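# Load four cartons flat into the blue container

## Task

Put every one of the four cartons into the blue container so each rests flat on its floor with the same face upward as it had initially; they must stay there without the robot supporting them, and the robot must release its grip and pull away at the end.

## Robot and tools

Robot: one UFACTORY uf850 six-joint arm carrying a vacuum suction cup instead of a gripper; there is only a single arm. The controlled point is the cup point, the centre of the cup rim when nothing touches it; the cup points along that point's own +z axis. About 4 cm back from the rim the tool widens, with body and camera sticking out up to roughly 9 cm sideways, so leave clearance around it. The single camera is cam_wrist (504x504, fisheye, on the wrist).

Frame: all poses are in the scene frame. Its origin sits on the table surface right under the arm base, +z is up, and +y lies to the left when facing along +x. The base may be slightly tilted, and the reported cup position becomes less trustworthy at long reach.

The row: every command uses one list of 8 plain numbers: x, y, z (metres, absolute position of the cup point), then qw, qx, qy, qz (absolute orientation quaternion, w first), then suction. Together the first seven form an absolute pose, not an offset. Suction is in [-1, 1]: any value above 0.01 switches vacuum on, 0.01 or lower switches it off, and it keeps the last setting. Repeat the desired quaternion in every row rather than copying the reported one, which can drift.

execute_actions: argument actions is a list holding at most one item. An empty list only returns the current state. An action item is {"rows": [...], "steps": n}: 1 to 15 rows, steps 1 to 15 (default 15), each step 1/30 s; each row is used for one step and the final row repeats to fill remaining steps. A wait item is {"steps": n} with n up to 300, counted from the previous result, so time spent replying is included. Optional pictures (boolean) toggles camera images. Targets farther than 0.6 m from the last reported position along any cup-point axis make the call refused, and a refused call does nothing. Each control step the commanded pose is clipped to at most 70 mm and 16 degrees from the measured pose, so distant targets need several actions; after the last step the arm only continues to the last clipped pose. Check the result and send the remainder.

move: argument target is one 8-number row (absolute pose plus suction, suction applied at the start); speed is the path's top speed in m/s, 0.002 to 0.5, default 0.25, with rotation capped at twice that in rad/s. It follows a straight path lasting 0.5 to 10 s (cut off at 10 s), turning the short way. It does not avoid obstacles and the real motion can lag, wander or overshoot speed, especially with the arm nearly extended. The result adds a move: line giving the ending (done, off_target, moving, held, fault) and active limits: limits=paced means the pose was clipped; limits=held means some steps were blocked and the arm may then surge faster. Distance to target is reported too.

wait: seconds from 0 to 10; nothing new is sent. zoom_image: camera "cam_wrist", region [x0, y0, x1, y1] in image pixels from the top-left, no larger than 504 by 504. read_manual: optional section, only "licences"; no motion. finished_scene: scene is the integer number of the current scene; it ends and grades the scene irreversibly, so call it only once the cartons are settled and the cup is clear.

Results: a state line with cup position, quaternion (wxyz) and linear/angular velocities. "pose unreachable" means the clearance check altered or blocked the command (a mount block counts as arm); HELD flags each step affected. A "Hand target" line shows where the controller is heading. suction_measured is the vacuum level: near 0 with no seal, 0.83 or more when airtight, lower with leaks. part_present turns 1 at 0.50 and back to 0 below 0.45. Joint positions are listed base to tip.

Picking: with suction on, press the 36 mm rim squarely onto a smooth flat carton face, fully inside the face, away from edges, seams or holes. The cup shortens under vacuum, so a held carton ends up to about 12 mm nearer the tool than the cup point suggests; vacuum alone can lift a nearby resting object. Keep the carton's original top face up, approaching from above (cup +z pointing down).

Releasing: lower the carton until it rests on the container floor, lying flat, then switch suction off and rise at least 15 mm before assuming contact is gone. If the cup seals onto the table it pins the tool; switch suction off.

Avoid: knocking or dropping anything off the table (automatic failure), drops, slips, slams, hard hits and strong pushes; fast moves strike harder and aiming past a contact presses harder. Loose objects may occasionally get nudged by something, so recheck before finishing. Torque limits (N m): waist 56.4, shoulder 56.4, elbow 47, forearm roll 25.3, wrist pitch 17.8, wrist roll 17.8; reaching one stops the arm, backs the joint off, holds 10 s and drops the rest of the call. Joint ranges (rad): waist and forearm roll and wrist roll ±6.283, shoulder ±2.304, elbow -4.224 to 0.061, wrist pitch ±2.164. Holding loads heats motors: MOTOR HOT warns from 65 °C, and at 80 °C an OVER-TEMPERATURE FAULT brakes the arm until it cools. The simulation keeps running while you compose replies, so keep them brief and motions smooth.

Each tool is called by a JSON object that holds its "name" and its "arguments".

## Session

{"name": "execute_actions", "arguments": {"actions": []}}

Scene clock: 0.00 s of 6000.00 s.
end_effector_position=(+0.5988, +0.0213, +0.2778) suction_measured=0.00 part_present=0 end_effector_quat_wxyz=(+0.001, -0.014, +1.000, -0.003) end_effector_velocity=(-0.000, -0.000, -0.000) end_effector_angular_velocity=(+0.000, +0.001, -0.002)
Joint positions: [-0.003 -0.533 -1.293  0.001 -0.761 -1.567]
Joint velocities: [-0.001 -0.     0.001  0.     0.     0.002]
Motor temperatures (°C, as the motors report them): [23 23 26 23 22 27]
Hand target: +0.599, +0.021, +0.278; +0.001, -0.014, +1.000, -0.003

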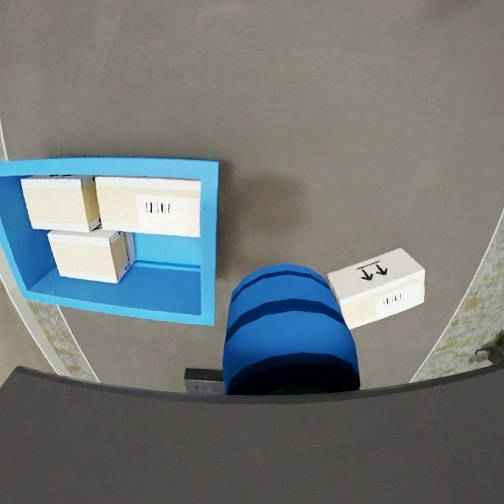

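{"name": "zoom_image", "arguments": {"camera": "cam_wrist", "region": [0, 140, 240, 340]}}

{"name": "zoom_image", "arguments": {"camera": "cam_wrist", "region": [310, 230, 450, 350]}}

Region (0, 140, 240, 340) of cam_wrist's 504x504 image, scaled by 2.100, with more detail than that image has.

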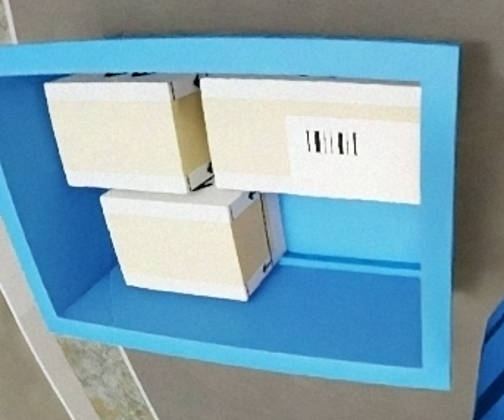

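Region (310, 230, 450, 350) of cam_wrist's 504x504 image, scaled by 3.600, with more detail than that image has; it fills the top 432 rows of this view, and the rest is white.

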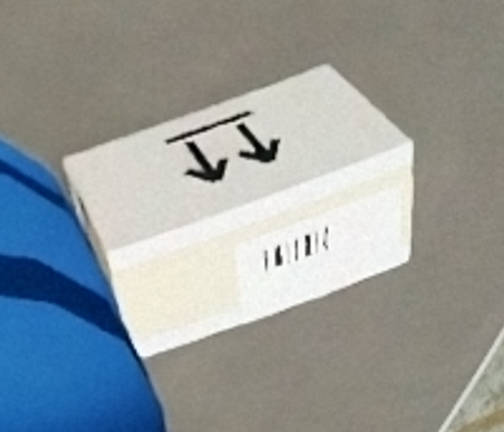

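{"name": "move", "arguments": {"target": [0.495, 0.225, 0.29, 0, 0.0436, 0.999, 0, -1], "speed": 0.3}}

Scene clock: 40.17 s of 6000.00 s.
end_effector_position=(+0.4958, +0.2250, +0.2900) suction_measured=0.00 part_present=0 end_effector_quat_wxyz=(-0.000, +0.044, +0.999, -0.000) end_effector_velocity=(-0.001, +0.002, +0.001) end_effector_angular_velocity=(-0.000, -0.001, +0.001)
Joint positions: [ 0.383 -0.391 -1.123  0.011 -0.733 -1.072]
Joint velocities: [ 0.005  0.    -0.001 -0.001 -0.     0.005]
Motor temperatures (°C, as the motors report them): [23 24 26 23 22 27]
Hand target: +0.496, +0.225, +0.290; -0.000, +0.044, +0.999, -0.000
Off the commanded pose: 0.001 m, 0 deg.
After step 90, 35.93 s passed at rest.
move: done

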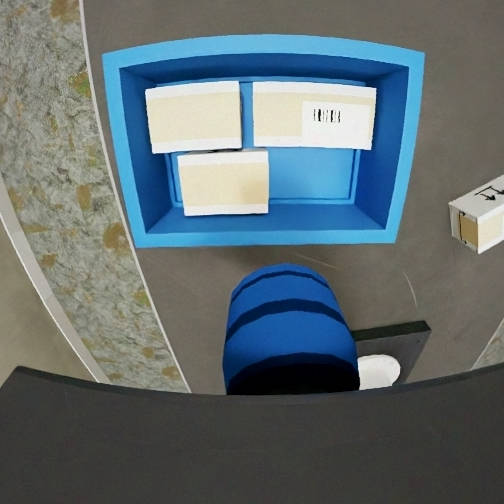

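{"name": "zoom_image", "arguments": {"camera": "cam_wrist", "region": [90, 30, 440, 260]}}

Region (90, 30, 440, 260) of cam_wrist's 504x504 image, scaled by 1.440, with more detail than that image has; it fills the top 331 rows of this view, and the rest is white.

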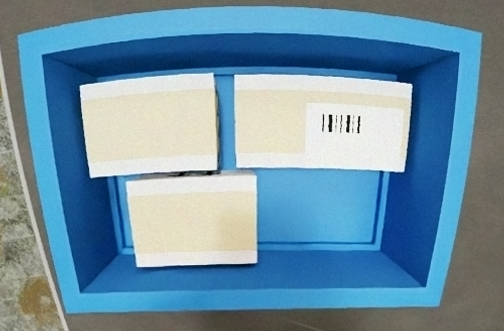

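{"name": "move", "arguments": {"target": [0.5132, 0.2576, 0.15, 0, 0.0436, 0.999, 0, -1], "speed": 0.25}}

Scene clock: 116.40 s of 6000.00 s.
end_effector_position=(+0.5135, +0.2575, +0.1503) suction_measured=0.00 part_present=0 end_effector_quat_wxyz=(+0.000, +0.044, +0.999, +0.000) end_effector_velocity=(-0.002, -0.000, -0.003) end_effector_angular_velocity=(-0.002, +0.005, -0.001)
Joint positions: [ 0.424 -0.661 -1.158  0.015 -0.496 -1.037]
Joint velocities: [ 0.001 -0.004  0.002  0.001  0.     0.001]
Motor temperatures (°C, as the motors report them): [23 24 27 23 22 27]
Hand target: +0.513, +0.257, +0.150; +0.000, +0.044, +0.999, -0.000
Off the commanded pose: 0.000 m, 0 deg.
After step 90, 72.17 s passed at rest.
move: done

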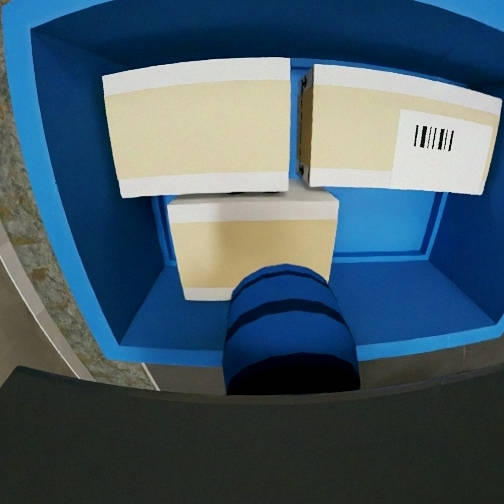

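{"name": "move", "arguments": {"target": [0.5045, 0.2583, 0.098, 0, 0.0436, 0.999, 0, -1], "speed": 0.12}}

Scene clock: 145.30 s of 6000.00 s.
end_effector_position=(+0.5047, +0.2584, +0.0983) suction_measured=0.00 part_present=0 end_effector_quat_wxyz=(+0.000, +0.044, +0.999, +0.000) end_effector_velocity=(-0.000, -0.001, -0.001) end_effector_angular_velocity=(-0.001, +0.001, +0.002)
Joint positions: [ 0.433 -0.743 -1.14   0.019 -0.397 -1.032]
Joint velocities: [-0.001 -0.002  0.001 -0.001  0.001 -0.001]
Motor temperatures (°C, as the motors report them): [23 24 26 23 22 27]
Hand target: +0.504, +0.258, +0.098; +0.000, +0.044, +0.999, -0.000
Off the commanded pose: 0.000 m, 0 deg.
After step 90, 25.10 s passed at rest.
move: done

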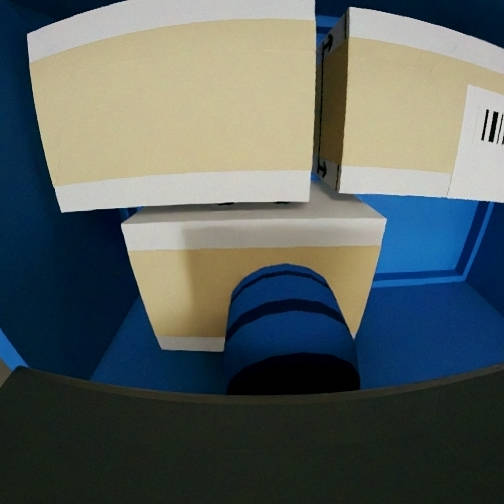

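{"name": "move", "arguments": {"target": [0.5045, 0.2583, 0.0775, 0, 0.0436, 0.999, 0, 1], "speed": 0.02}}

Scene clock: 152.33 s of 6000.00 s.
end_effector_position=(+0.5044, +0.2583, +0.0775) suction_measured=0.93 part_present=1 end_effector_quat_wxyz=(-0.000, +0.044, +0.999, -0.000) end_effector_velocity=(+0.001, +0.001, +0.000) end_effector_angular_velocity=(+0.000, -0.001, +0.003)
Joint positions: [ 0.433 -0.783 -1.146  0.021 -0.364 -1.034]
Joint velocities: [ 0.001 -0.001 -0.002  0.    -0.    -0.002]
Motor temperatures (°C, as the motors report them): [23 24 26 23 22 27]
Hand target: +0.504, +0.258, +0.077; +0.000, +0.044, +0.999, -0.000
Off the commanded pose: 0.000 m, 0 deg.
After step 90, 2.77 s passed at rest.
move: done

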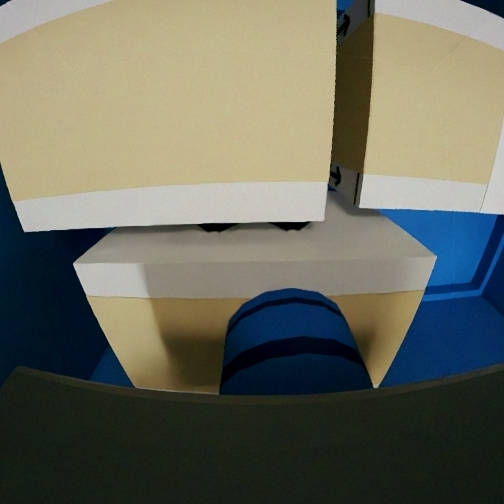

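{"name": "move", "arguments": {"target": [0.5055, 0.2853, 0.0775, 0, 0.0436, 0.999, 0, 1], "speed": 0.05}}

Scene clock: 160.20 s of 6000.00 s.
end_effector_position=(+0.5056, +0.2852, +0.0775) suction_measured=0.95 part_present=1 end_effector_quat_wxyz=(-0.000, +0.044, +0.999, -0.000) end_effector_velocity=(+0.001, +0.000, +0.001) end_effector_angular_velocity=(+0.000, -0.002, -0.002)
Joint positions: [ 0.474 -0.805 -1.191  0.02  -0.386 -0.993]
Joint velocities: [-0.     0.    -0.002 -0.001 -0.     0.002]
Motor temperatures (°C, as the motors report them): [23 24 26 23 22 27]
Hand target: +0.506, +0.285, +0.077; -0.000, +0.044, +0.999, -0.000
Off the commanded pose: 0.000 m, 0 deg.
After step 90, 4.03 s passed at rest.
move: done

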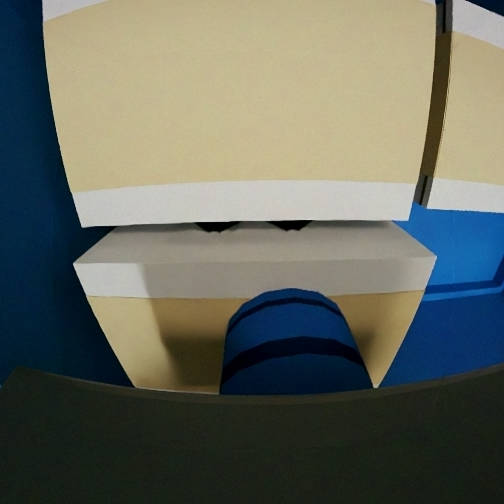

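{"name": "move", "arguments": {"target": [0.5055, 0.2853, 0.0685, 0, 0.0436, 0.999, 0, 1], "speed": 0.012}}

Scene clock: 164.87 s of 6000.00 s.
end_effector_position=(+0.5056, +0.2853, +0.0687) suction_measured=0.94 part_present=1 end_effector_quat_wxyz=(+0.000, +0.044, +0.999, +0.000) end_effector_velocity=(-0.000, -0.000, -0.000) end_effector_angular_velocity=(-0.001, +0.002, -0.001)
Joint positions: [ 0.474 -0.822 -1.195  0.021 -0.372 -0.993]
Joint velocities: [-0.    -0.001 -0.001  0.001 -0.002 -0.   ]
Motor temperatures (°C, as the motors report them): [23 24 26 23 22 27]
Hand target: +0.505, +0.285, +0.068; +0.000, +0.044, +0.999, -0.000
Off the commanded pose: 0.000 m, 0 deg.
After step 90, 0.70 s passed at rest.
move: done

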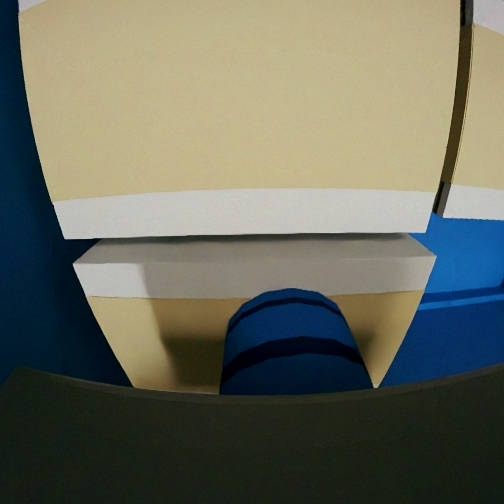

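{"name": "move", "arguments": {"target": [0.5055, 0.2853, 0.066, 0, 0.0436, 0.999, 0, 1], "speed": 0.008}}

Scene clock: 169.17 s of 6000.00 s.
end_effector_position=(+0.5059, +0.2855, +0.0677) suction_measured=0.94 part_present=1 end_effector_quat_wxyz=(+0.000, +0.044, +0.999, +0.000) end_effector_velocity=(+0.001, -0.000, -0.000) end_effector_angular_velocity=(+0.004, -0.007, -0.003)
Joint positions: [ 0.474 -0.825 -1.196  0.021 -0.37  -0.993]
Joint velocities: [-0.001  0.002  0.004  0.     0.01   0.001]
Motor temperatures (°C, as the motors report them): [23 24 26 23 22 27]
Hand target: +0.505, +0.285, +0.066; -0.000, +0.044, +0.999, -0.000
Off the commanded pose: 0.002 m, 0 deg.
After step 90, 0.60 s passed at rest.
move: done

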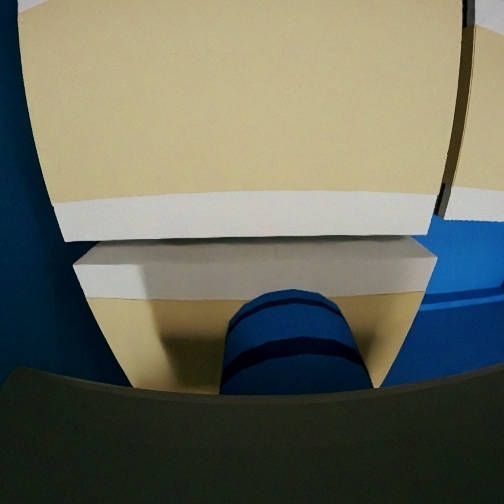

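Resting on the floor at about z = 0.068. Releasing.

{"name": "execute_actions", "arguments": {"actions": [{"rows": [[0.5055, 0.2853, 0.068, 0, 0.0436, 0.999, 0, -1]], "steps": 10}], "pictures": false}}

{"name": "move", "arguments": {"target": [0.5055, 0.2853, 0.10, 0, 0.0436, 0.999, 0, -1], "speed": 0.05}}

Scene clock: 173.53 s of 6000.00 s.
end_effector_position=(+0.5060, +0.2857, +0.0682) suction_measured=0.00 part_present=0 end_effector_quat_wxyz=(+0.001, +0.044, +0.999, +0.001) end_effector_velocity=(-0.001, -0.001, +0.000) end_effector_angular_velocity=(-0.002, +0.004, +0.002)
Joint positions: [ 0.474 -0.823 -1.195  0.021 -0.369 -0.993]
Joint velocities: [-0.    -0.001 -0.002 -0.    -0.006 -0.002]
Motor temperatures (°C, as the motors report them): [23 24 26 23 22 27]
Hand target: +0.505, +0.285, +0.068; +0.000, +0.044, +0.999, +0.000
Off the commanded pose: 0.001 m, 0 deg.
Steps of this call (steps 1 to 90: nothing new was sent; then 1.03 s passed at rest; steps 91 to 100: all 10 steps of this action). Readings (end_effector_position | what the end effector reports):
91: (+0.5060, +0.2856, +0.0677) | suction_measured=0.65 part_present=1
92: (+0.5061, +0.2856, +0.0681) | suction_measured=0.15 part_present=0
94: (+0.5061, +0.2859, +0.0683) | suction_measured=0.00 part_present=0
98: (+0.5061, +0.2858, +0.0682) | suction_measured=0.00 part_present=0
100: the state above

Scene clock: 174.70 s of 6000.00 s.
end_effector_position=(+0.5054, +0.2853, +0.0998) suction_measured=0.00 part_present=0 end_effector_quat_wxyz=(-0.000, +0.044, +0.999, -0.000) end_effector_velocity=(-0.000, -0.001, +0.001) end_effector_angular_velocity=(-0.001, +0.002, -0.001)
Joint positions: [ 0.474 -0.763 -1.183  0.019 -0.421 -0.991]
Joint velocities: [-0.001  0.001  0.001  0.    -0.003 -0.   ]
Motor temperatures (°C, as the motors report them): [23 24 26 23 22 27]
Hand target: +0.506, +0.285, +0.100; -0.000, +0.044, +0.999, +0.000
Off the commanded pose: 0.000 m, 0 deg.
move: done

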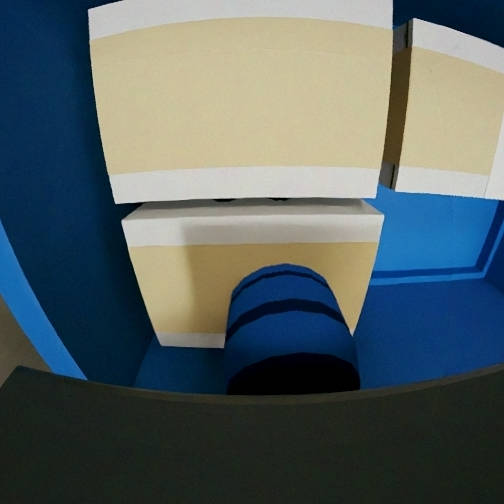

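{"name": "move", "arguments": {"target": [0.5055, 0.2853, 0.17, 0, 0.0436, 0.999, 0, -1], "speed": 0.2}}

{"name": "move", "arguments": {"target": [0.4325, -0.186, 0.17, 0, -0.1908, 0.9816, 0, -1], "speed": 0.35}}

Scene clock: 186.37 s of 6000.00 s.
end_effector_position=(+0.5053, +0.2852, +0.1696) suction_measured=0.00 part_present=0 end_effector_quat_wxyz=(-0.000, +0.044, +0.999, -0.000) end_effector_velocity=(+0.000, +0.000, +0.002) end_effector_angular_velocity=(+0.001, -0.002, -0.000)
Joint positions: [ 0.473 -0.64  -1.179  0.015 -0.539 -0.988]
Joint velocities: [ 0.     0.003 -0.     0.    -0.001  0.001]
Motor temperatures (°C, as the motors report them): [23 24 26 23 22 27]
Hand target: +0.506, +0.285, +0.170; -0.000, +0.044, +0.999, +0.000
Off the commanded pose: 0.000 m, 0 deg.
After step 90, 7.87 s passed at rest.
move: done

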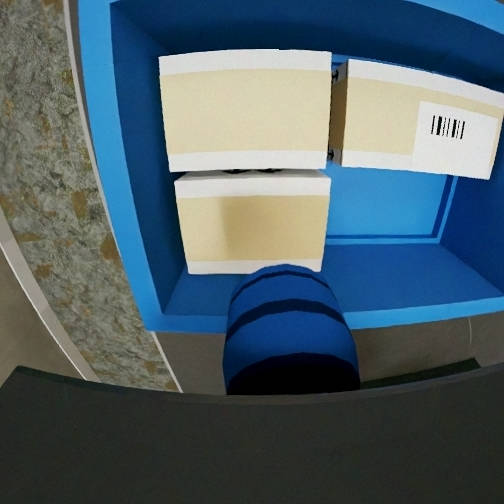

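Scene clock: 188.30 s of 6000.00 s.
end_effector_position=(+0.4311, -0.1855, +0.1701) suction_measured=0.00 part_present=0 end_effector_quat_wxyz=(+0.000, -0.191, +0.982, +0.000) end_effector_velocity=(+0.000, -0.002, +0.001) end_effector_angular_velocity=(+0.004, -0.001, +0.004)
Joint positions: [-0.446 -0.437 -0.844  0.014 -0.413 -2.378]
Joint velocities: [-0.005 -0.    -0.003  0.009 -0.003 -0.017]
Motor temperatures (°C, as the motors report them): [23 24 26 23 22 27]
Hand target: +0.431, -0.186, +0.170; +0.000, -0.191, +0.982, +0.000
Off the commanded pose: 0.002 m, 0 deg.
move: done

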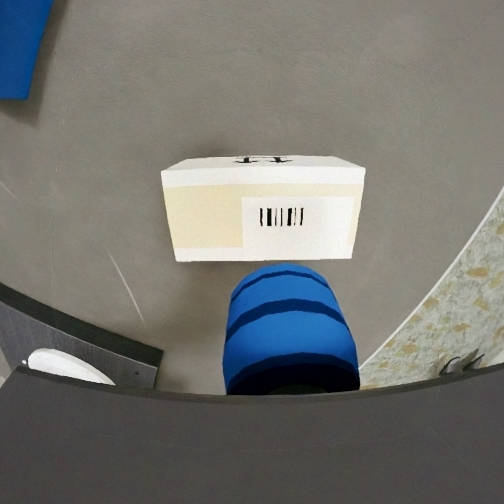

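{"name": "zoom_image", "arguments": {"camera": "cam_wrist", "region": [140, 130, 390, 290]}}

Region (140, 130, 390, 290) of cam_wrist's 504x504 image, scaled by 2.016, with more detail than that image has; it fills the top 323 rows of this view, and the rest is white.

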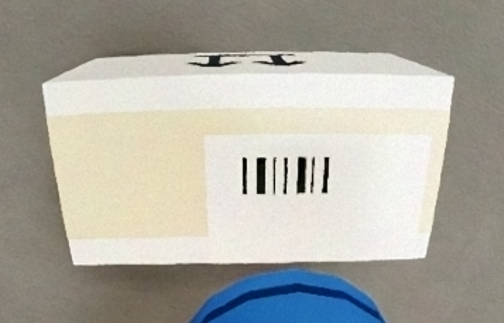

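{"name": "move", "arguments": {"target": [0.4363, -0.1823, 0.09, 0, -0.1908, 0.9816, 0, -1], "speed": 0.15}}

Scene clock: 244.37 s of 6000.00 s.
end_effector_position=(+0.4364, -0.1824, +0.0902) suction_measured=0.00 part_present=0 end_effector_quat_wxyz=(+0.000, -0.191, +0.982, -0.000) end_effector_velocity=(+0.000, -0.000, -0.001) end_effector_angular_velocity=(+0.000, +0.000, +0.001)
Joint positions: [-0.435 -0.616 -0.862  0.019 -0.252 -2.372]
Joint velocities: [-0.    -0.003 -0.001  0.     0.002 -0.001]
Motor temperatures (°C, as the motors report them): [23 24 26 23 22 27]
Hand target: +0.436, -0.182, +0.090; -0.000, -0.191, +0.982, -0.000
Off the commanded pose: 0.000 m, 0 deg.
After step 90, 52.13 s passed at rest.
move: done

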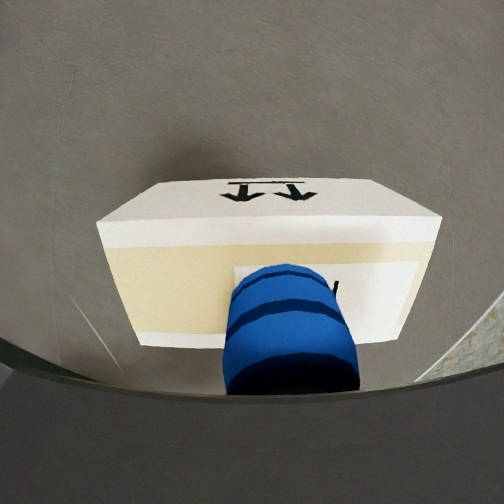

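{"name": "move", "arguments": {"target": [0.4363, -0.1823, 0.067, 0, -0.1908, 0.9816, 0, 1], "speed": 0.02}}

Scene clock: 259.13 s of 6000.00 s.
end_effector_position=(+0.4363, -0.1823, +0.0670) suction_measured=0.94 part_present=1 end_effector_quat_wxyz=(-0.000, -0.191, +0.982, -0.000) end_effector_velocity=(+0.001, -0.000, +0.000) end_effector_angular_velocity=(-0.000, -0.001, +0.000)
Joint positions: [-0.435 -0.669 -0.872  0.023 -0.208 -2.376]
Joint velocities: [ 0.    -0.001 -0.001 -0.     0.    -0.   ]
Motor temperatures (°C, as the motors report them): [23 24 26 23 22 27]
Hand target: +0.436, -0.182, +0.067; -0.000, -0.191, +0.982, -0.000
Off the commanded pose: 0.000 m, 0 deg.
After step 90, 10.37 s passed at rest.
move: done

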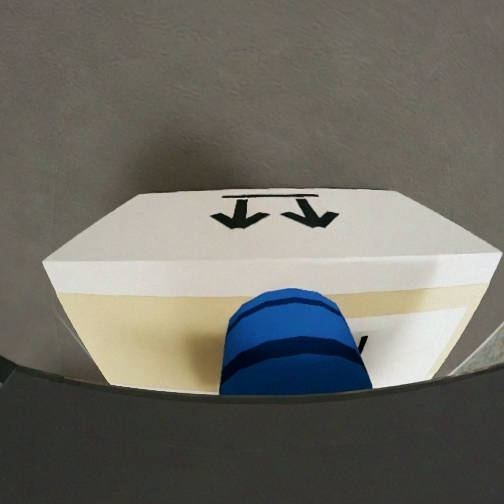

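{"name": "move", "arguments": {"target": [0.4363, -0.1823, 0.215, 0, -0.10, 0.995, 0, 1], "speed": 0.18}}

{"name": "move", "arguments": {"target": [0.495, 0.1627, 0.215, 0, 0.041, 0.9992, 0, 1], "speed": 0.25}}

Scene clock: 273.77 s of 6000.00 s.
end_effector_position=(+0.4362, -0.1822, +0.2147) suction_measured=0.95 part_present=1 end_effector_quat_wxyz=(-0.000, -0.100, +0.995, +0.000) end_effector_velocity=(+0.001, -0.001, +0.002) end_effector_angular_velocity=(-0.002, -0.003, -0.004)
Joint positions: [-0.436 -0.359 -0.868  0.011 -0.516 -2.181]
Joint velocities: [-0.     0.003 -0.002 -0.    -0.001  0.004]
Motor temperatures (°C, as the motors report them): [23 24 26 23 22 27]
Hand target: +0.436, -0.182, +0.215; +0.000, -0.100, +0.995, +0.000
Off the commanded pose: 0.000 m, 0 deg.
After step 90, 10.40 s passed at rest.
move: done

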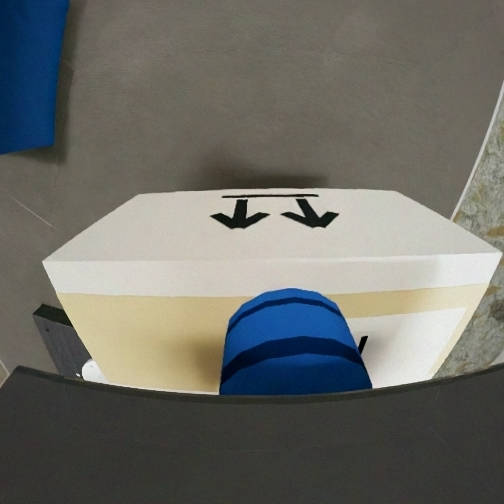

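Scene clock: 275.60 s of 6000.00 s.
end_effector_position=(+0.4960, +0.1622, +0.2150) suction_measured=0.95 part_present=1 end_effector_quat_wxyz=(-0.000, +0.041, +0.999, -0.000) end_effector_velocity=(+0.001, +0.001, -0.000) end_effector_angular_velocity=(-0.002, +0.000, -0.003)
Joint positions: [ 0.274 -0.451 -1.008  0.013 -0.559 -1.19 ]
Joint velocities: [ 0.002 -0.002 -0.003 -0.003 -0.001  0.007]
Motor temperatures (°C, as the motors report them): [23 24 26 23 22 27]
Hand target: +0.496, +0.163, +0.215; -0.000, +0.041, +0.999, -0.000
Off the commanded pose: 0.001 m, 0 deg.
move: done

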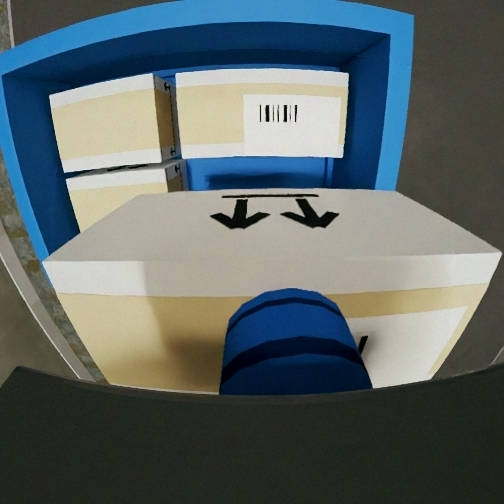

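{"name": "zoom_image", "arguments": {"camera": "cam_wrist", "region": [30, 50, 250, 270]}}

{"name": "zoom_image", "arguments": {"camera": "cam_wrist", "region": [280, 0, 504, 270]}}

Region (30, 50, 250, 270) of cam_wrist's 504x504 image, scaled by 2.291, with more detail than that image has.

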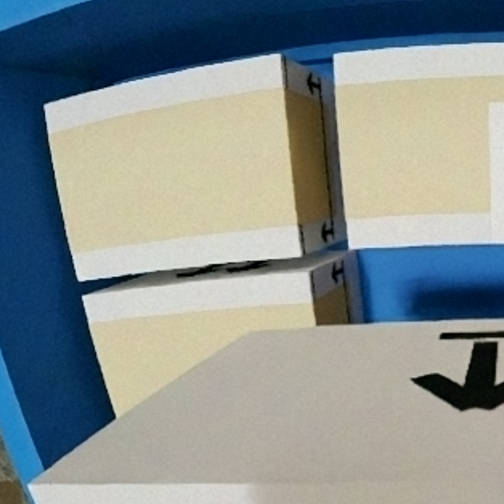

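Region (280, 0, 504, 270) of cam_wrist's 504x504 image, scaled by 1.867, with more detail than that image has; it fills the left 418 columns of this view, and the rest is white.

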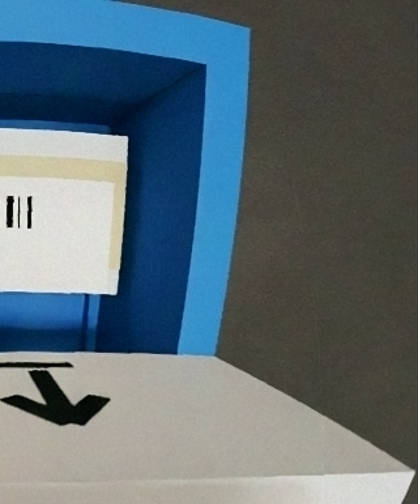

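{"name": "move", "arguments": {"target": [0.4991, 0.1630, 0.184, 0, 0.041, 0.9992, 0, 1], "speed": 0.08}}

Scene clock: 310.73 s of 6000.00 s.
end_effector_position=(+0.4992, +0.1630, +0.1841) suction_measured=0.95 part_present=1 end_effector_quat_wxyz=(+0.000, +0.041, +0.999, +0.000) end_effector_velocity=(+0.001, -0.000, -0.000) end_effector_angular_velocity=(+0.000, -0.001, -0.000)
Joint positions: [ 0.274 -0.51  -1.008  0.016 -0.499 -1.193]
Joint velocities: [-0.001 -0.001 -0.001 -0.     0.001 -0.   ]
Motor temperatures (°C, as the motors report them): [23 24 26 23 22 27]
Hand target: +0.499, +0.163, +0.184; +0.000, +0.041, +0.999, -0.000
Off the commanded pose: 0.000 m, 0 deg.
After step 90, 31.33 s passed at rest.
move: done

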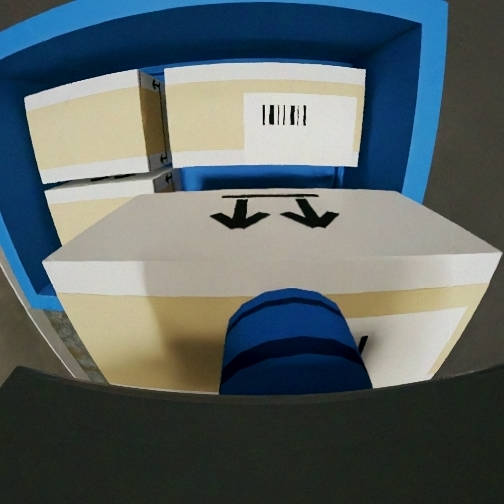

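{"name": "zoom_image", "arguments": {"camera": "cam_wrist", "region": [320, 120, 460, 240]}}

{"name": "zoom_image", "arguments": {"camera": "cam_wrist", "region": [90, 120, 230, 240]}}

Region (320, 120, 460, 240) of cam_wrist's 504x504 image, scaled by 3.600, with more detail than that image has; it fills the top 432 rows of this view, and the rest is white.

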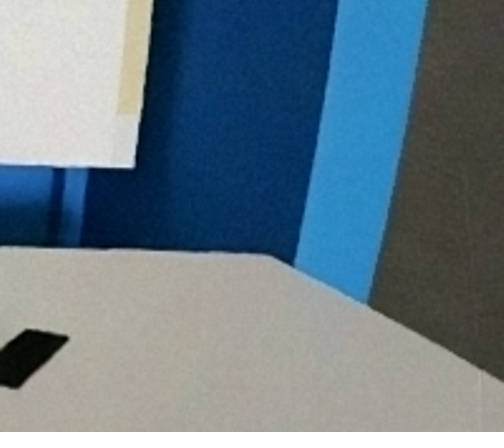

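Region (90, 120, 230, 240) of cam_wrist's 504x504 image, scaled by 3.600, with more detail than that image has; it fills the top 432 rows of this view, and the rest is white.

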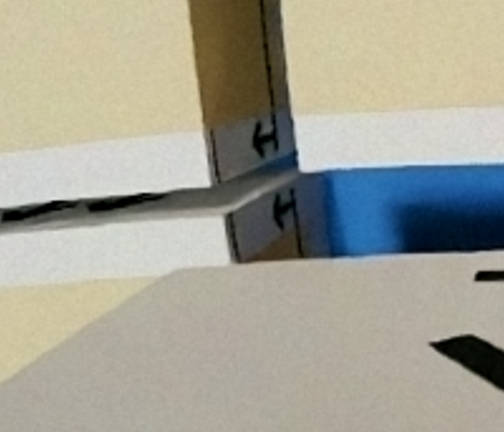

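{"name": "move", "arguments": {"target": [0.4991, 0.1630, 0.082, 0, 0.041, 0.9992, 0, 1], "speed": 0.05}}

Scene clock: 332.53 s of 6000.00 s.
end_effector_position=(+0.4992, +0.1630, +0.0821) suction_measured=0.95 part_present=1 end_effector_quat_wxyz=(+0.000, +0.041, +0.999, -0.000) end_effector_velocity=(+0.001, -0.000, -0.000) end_effector_angular_velocity=(+0.001, -0.002, -0.000)
Joint positions: [ 0.276 -0.708 -1.015  0.024 -0.309 -1.2  ]
Joint velocities: [-0.001 -0.001 -0.001  0.     0.003 -0.001]
Motor temperatures (°C, as the motors report them): [23 24 26 23 22 27]
Hand target: +0.499, +0.163, +0.082; +0.000, +0.041, +0.999, -0.000
Off the commanded pose: 0.000 m, 0 deg.
After step 90, 16.47 s passed at rest.
move: done

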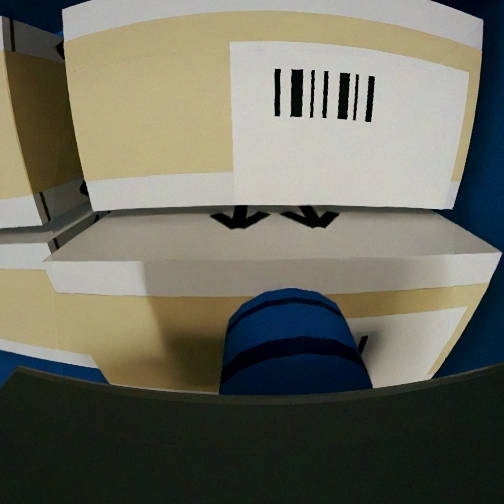

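{"name": "move", "arguments": {"target": [0.4991, 0.1630, 0.0715, 0, 0.041, 0.9992, 0, 1], "speed": 0.012}}

Scene clock: 335.83 s of 6000.00 s.
end_effector_position=(+0.4991, +0.1630, +0.0715) suction_measured=0.95 part_present=1 end_effector_quat_wxyz=(+0.000, +0.041, +0.999, -0.000) end_effector_velocity=(-0.000, +0.001, -0.000) end_effector_angular_velocity=(+0.000, +0.000, -0.000)
Joint positions: [ 0.276 -0.73  -1.019  0.026 -0.291 -1.202]
Joint velocities: [ 0.002 -0.001 -0.001  0.     0.     0.001]
Motor temperatures (°C, as the motors report them): [23 24 26 23 22 27]
Hand target: +0.499, +0.163, +0.071; +0.000, +0.041, +0.999, -0.000
Off the commanded pose: 0.000 m, 0 deg.
move: done

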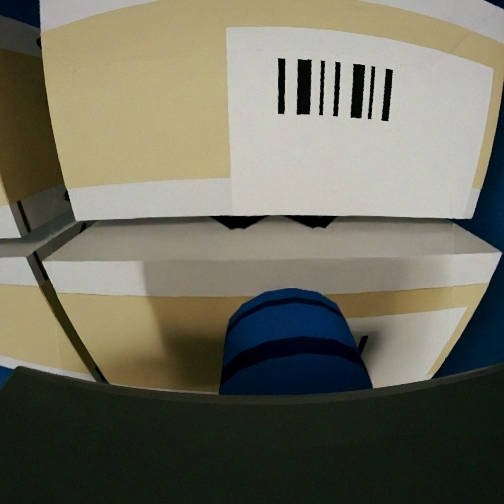

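Clear so far. Continuing slowly down until it rests.

{"name": "move", "arguments": {"target": [0.4991, 0.1630, 0.0675, 0, 0.041, 0.9992, 0, 1], "speed": 0.007}}

Scene clock: 341.40 s of 6000.00 s.
end_effector_position=(+0.4998, +0.1632, +0.0702) suction_measured=0.94 part_present=1 end_effector_quat_wxyz=(+0.000, +0.041, +0.999, +0.000) end_effector_velocity=(+0.000, -0.000, +0.000) end_effector_angular_velocity=(+0.001, -0.003, +0.000)
Joint positions: [ 0.276 -0.733 -1.022  0.027 -0.289 -1.203]
Joint velocities: [-0.     0.002  0.002  0.001  0.003 -0.001]
Motor temperatures (°C, as the motors report them): [23 24 26 23 22 27]
Hand target: +0.499, +0.163, +0.068; -0.000, +0.041, +0.999, -0.000
Off the commanded pose: 0.003 m, 0 deg.
After step 90, 1.77 s passed at rest.
move: done

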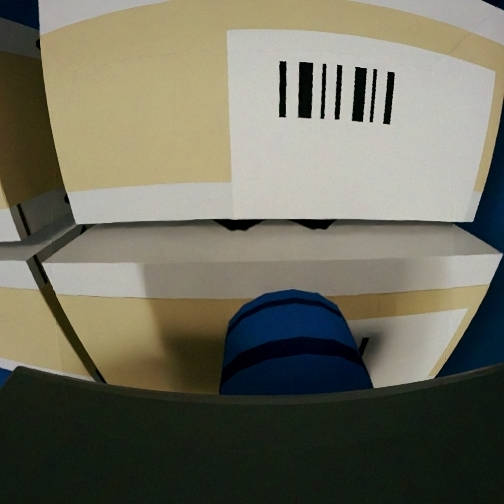

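{"name": "execute_actions", "arguments": {"actions": [{"rows": [[0.4991, 0.1630, 0.0705, 0, 0.041, 0.9992, 0, -1]], "steps": 10}], "pictures": false}}

{"name": "move", "arguments": {"target": [0.4991, 0.1630, 0.10, 0, 0.041, 0.9992, 0, -1], "speed": 0.05}}

{"name": "move", "arguments": {"target": [0.475, 0.20, 0.28, 0, 0.041, 0.9992, 0, -1], "speed": 0.2}}

Scene clock: 349.60 s of 6000.00 s.
end_effector_position=(+0.4994, +0.1632, +0.0709) suction_measured=0.00 part_present=0 end_effector_quat_wxyz=(+0.001, +0.041, +0.999, +0.000) end_effector_velocity=(-0.001, -0.000, -0.000) end_effector_angular_velocity=(-0.001, +0.005, -0.002)
Joint positions: [ 0.276 -0.731 -1.02   0.026 -0.288 -1.203]
Joint velocities: [-0.    -0.002 -0.002  0.001 -0.006  0.001]
Motor temperatures (°C, as the motors report them): [23 24 26 23 22 27]
Hand target: +0.499, +0.163, +0.071; +0.000, +0.041, +0.999, -0.000
Off the commanded pose: 0.001 m, 0 deg.
Steps of this call (steps 1 to 90: nothing new was sent; then 4.87 s passed at rest; steps 91 to 100: all 10 steps of this action). Readings (end_effector_position | what the end effector reports):
91: (+0.4998, +0.1633, +0.0702) | suction_measured=0.65 part_present=1
92: (+0.4997, +0.1632, +0.0707) | suction_measured=0.15 part_present=0
94: (+0.4994, +0.1632, +0.0709) | suction_measured=0.00 part_present=0
98: (+0.4994, +0.1632, +0.0709) | suction_measured=0.00 part_present=0
100: the state above

Scene clock: 350.73 s of 6000.00 s.
end_effector_position=(+0.4990, +0.1630, +0.0999) suction_measured=0.00 part_present=0 end_effector_quat_wxyz=(-0.000, +0.041, +0.999, -0.000) end_effector_velocity=(-0.001, -0.001, -0.000) end_effector_angular_velocity=(-0.001, +0.002, -0.000)
Joint positions: [ 0.275 -0.671 -1.009  0.023 -0.34  -1.199]
Joint velocities: [-0.     0.001  0.002 -0.    -0.001  0.   ]
Motor temperatures (°C, as the motors report them): [23 24 26 23 22 27]
Hand target: +0.499, +0.163, +0.100; -0.000, +0.041, +0.999, +0.000
Off the commanded pose: 0.000 m, 0 deg.
move: done

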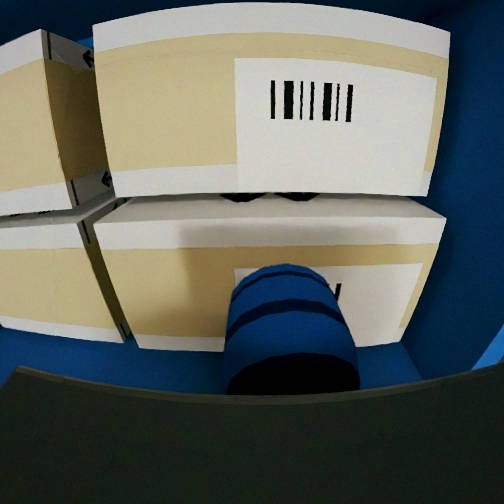

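Scene clock: 352.10 s of 6000.00 s.
end_effector_position=(+0.4750, +0.2001, +0.2797) suction_measured=0.00 part_present=0 end_effector_quat_wxyz=(-0.000, +0.041, +0.999, -0.000) end_effector_velocity=(+0.001, +0.001, +0.003) end_effector_angular_velocity=(+0.002, -0.005, +0.001)
Joint positions: [ 0.355 -0.339 -1.026  0.012 -0.689 -1.107]
Joint velocities: [ 0.001  0.003 -0.002 -0.    -0.     0.001]
Motor temperatures (°C, as the motors report them): [23 24 26 23 22 27]
Hand target: +0.475, +0.200, +0.280; -0.000, +0.041, +0.999, +0.000
Off the commanded pose: 0.000 m, 0 deg.
move: done

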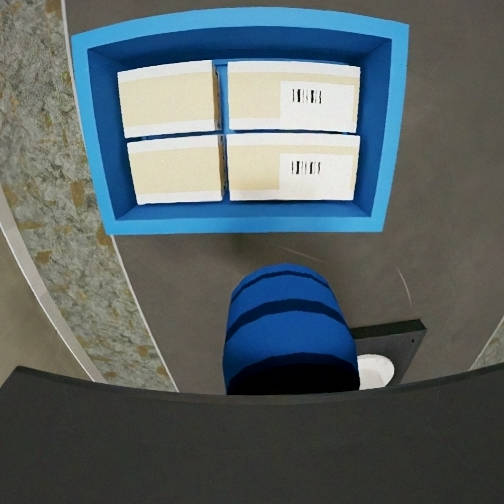

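{"name": "zoom_image", "arguments": {"camera": "cam_wrist", "region": [65, 10, 425, 250]}}

Region (65, 10, 425, 250) of cam_wrist's 504x504 image, scaled by 1.400, with more detail than that image has.

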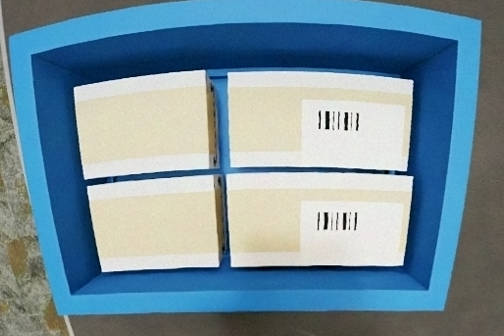

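{"name": "move", "arguments": {"target": [0.42, -0.03, 0.30, 0, 0, 1, 0, -1], "speed": 0.3}}

Scene clock: 359.77 s of 6000.00 s.
end_effector_position=(+0.4194, -0.0295, +0.3000) suction_measured=0.00 part_present=0 end_effector_quat_wxyz=(+0.000, -0.000, +1.000, +0.000) end_effector_velocity=(-0.001, -0.001, +0.000) end_effector_angular_velocity=(+0.001, +0.002, -0.002)
Joint positions: [-0.114 -0.095 -0.779  0.011 -0.688 -1.658]
Joint velocities: [-0.004  0.001  0.     0.002 -0.002 -0.003]
Motor temperatures (°C, as the motors report them): [23 24 26 23 22 27]
Hand target: +0.419, -0.030, +0.300; +0.000, +0.000, +1.000, +0.000
Off the commanded pose: 0.001 m, 0 deg.
After step 90, 3.37 s passed at rest.
move: done

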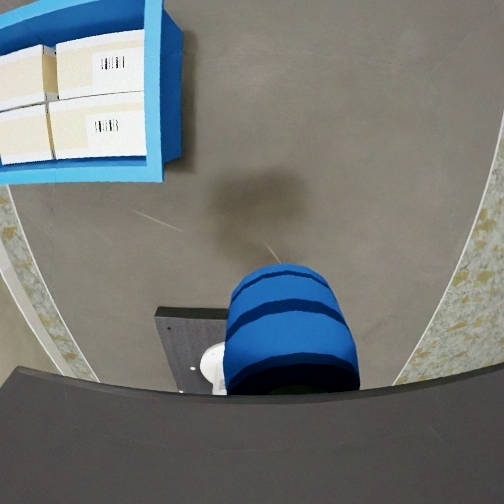

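{"name": "finished_scene", "arguments": {"scene": 2}}

The scene is finished: the task was done.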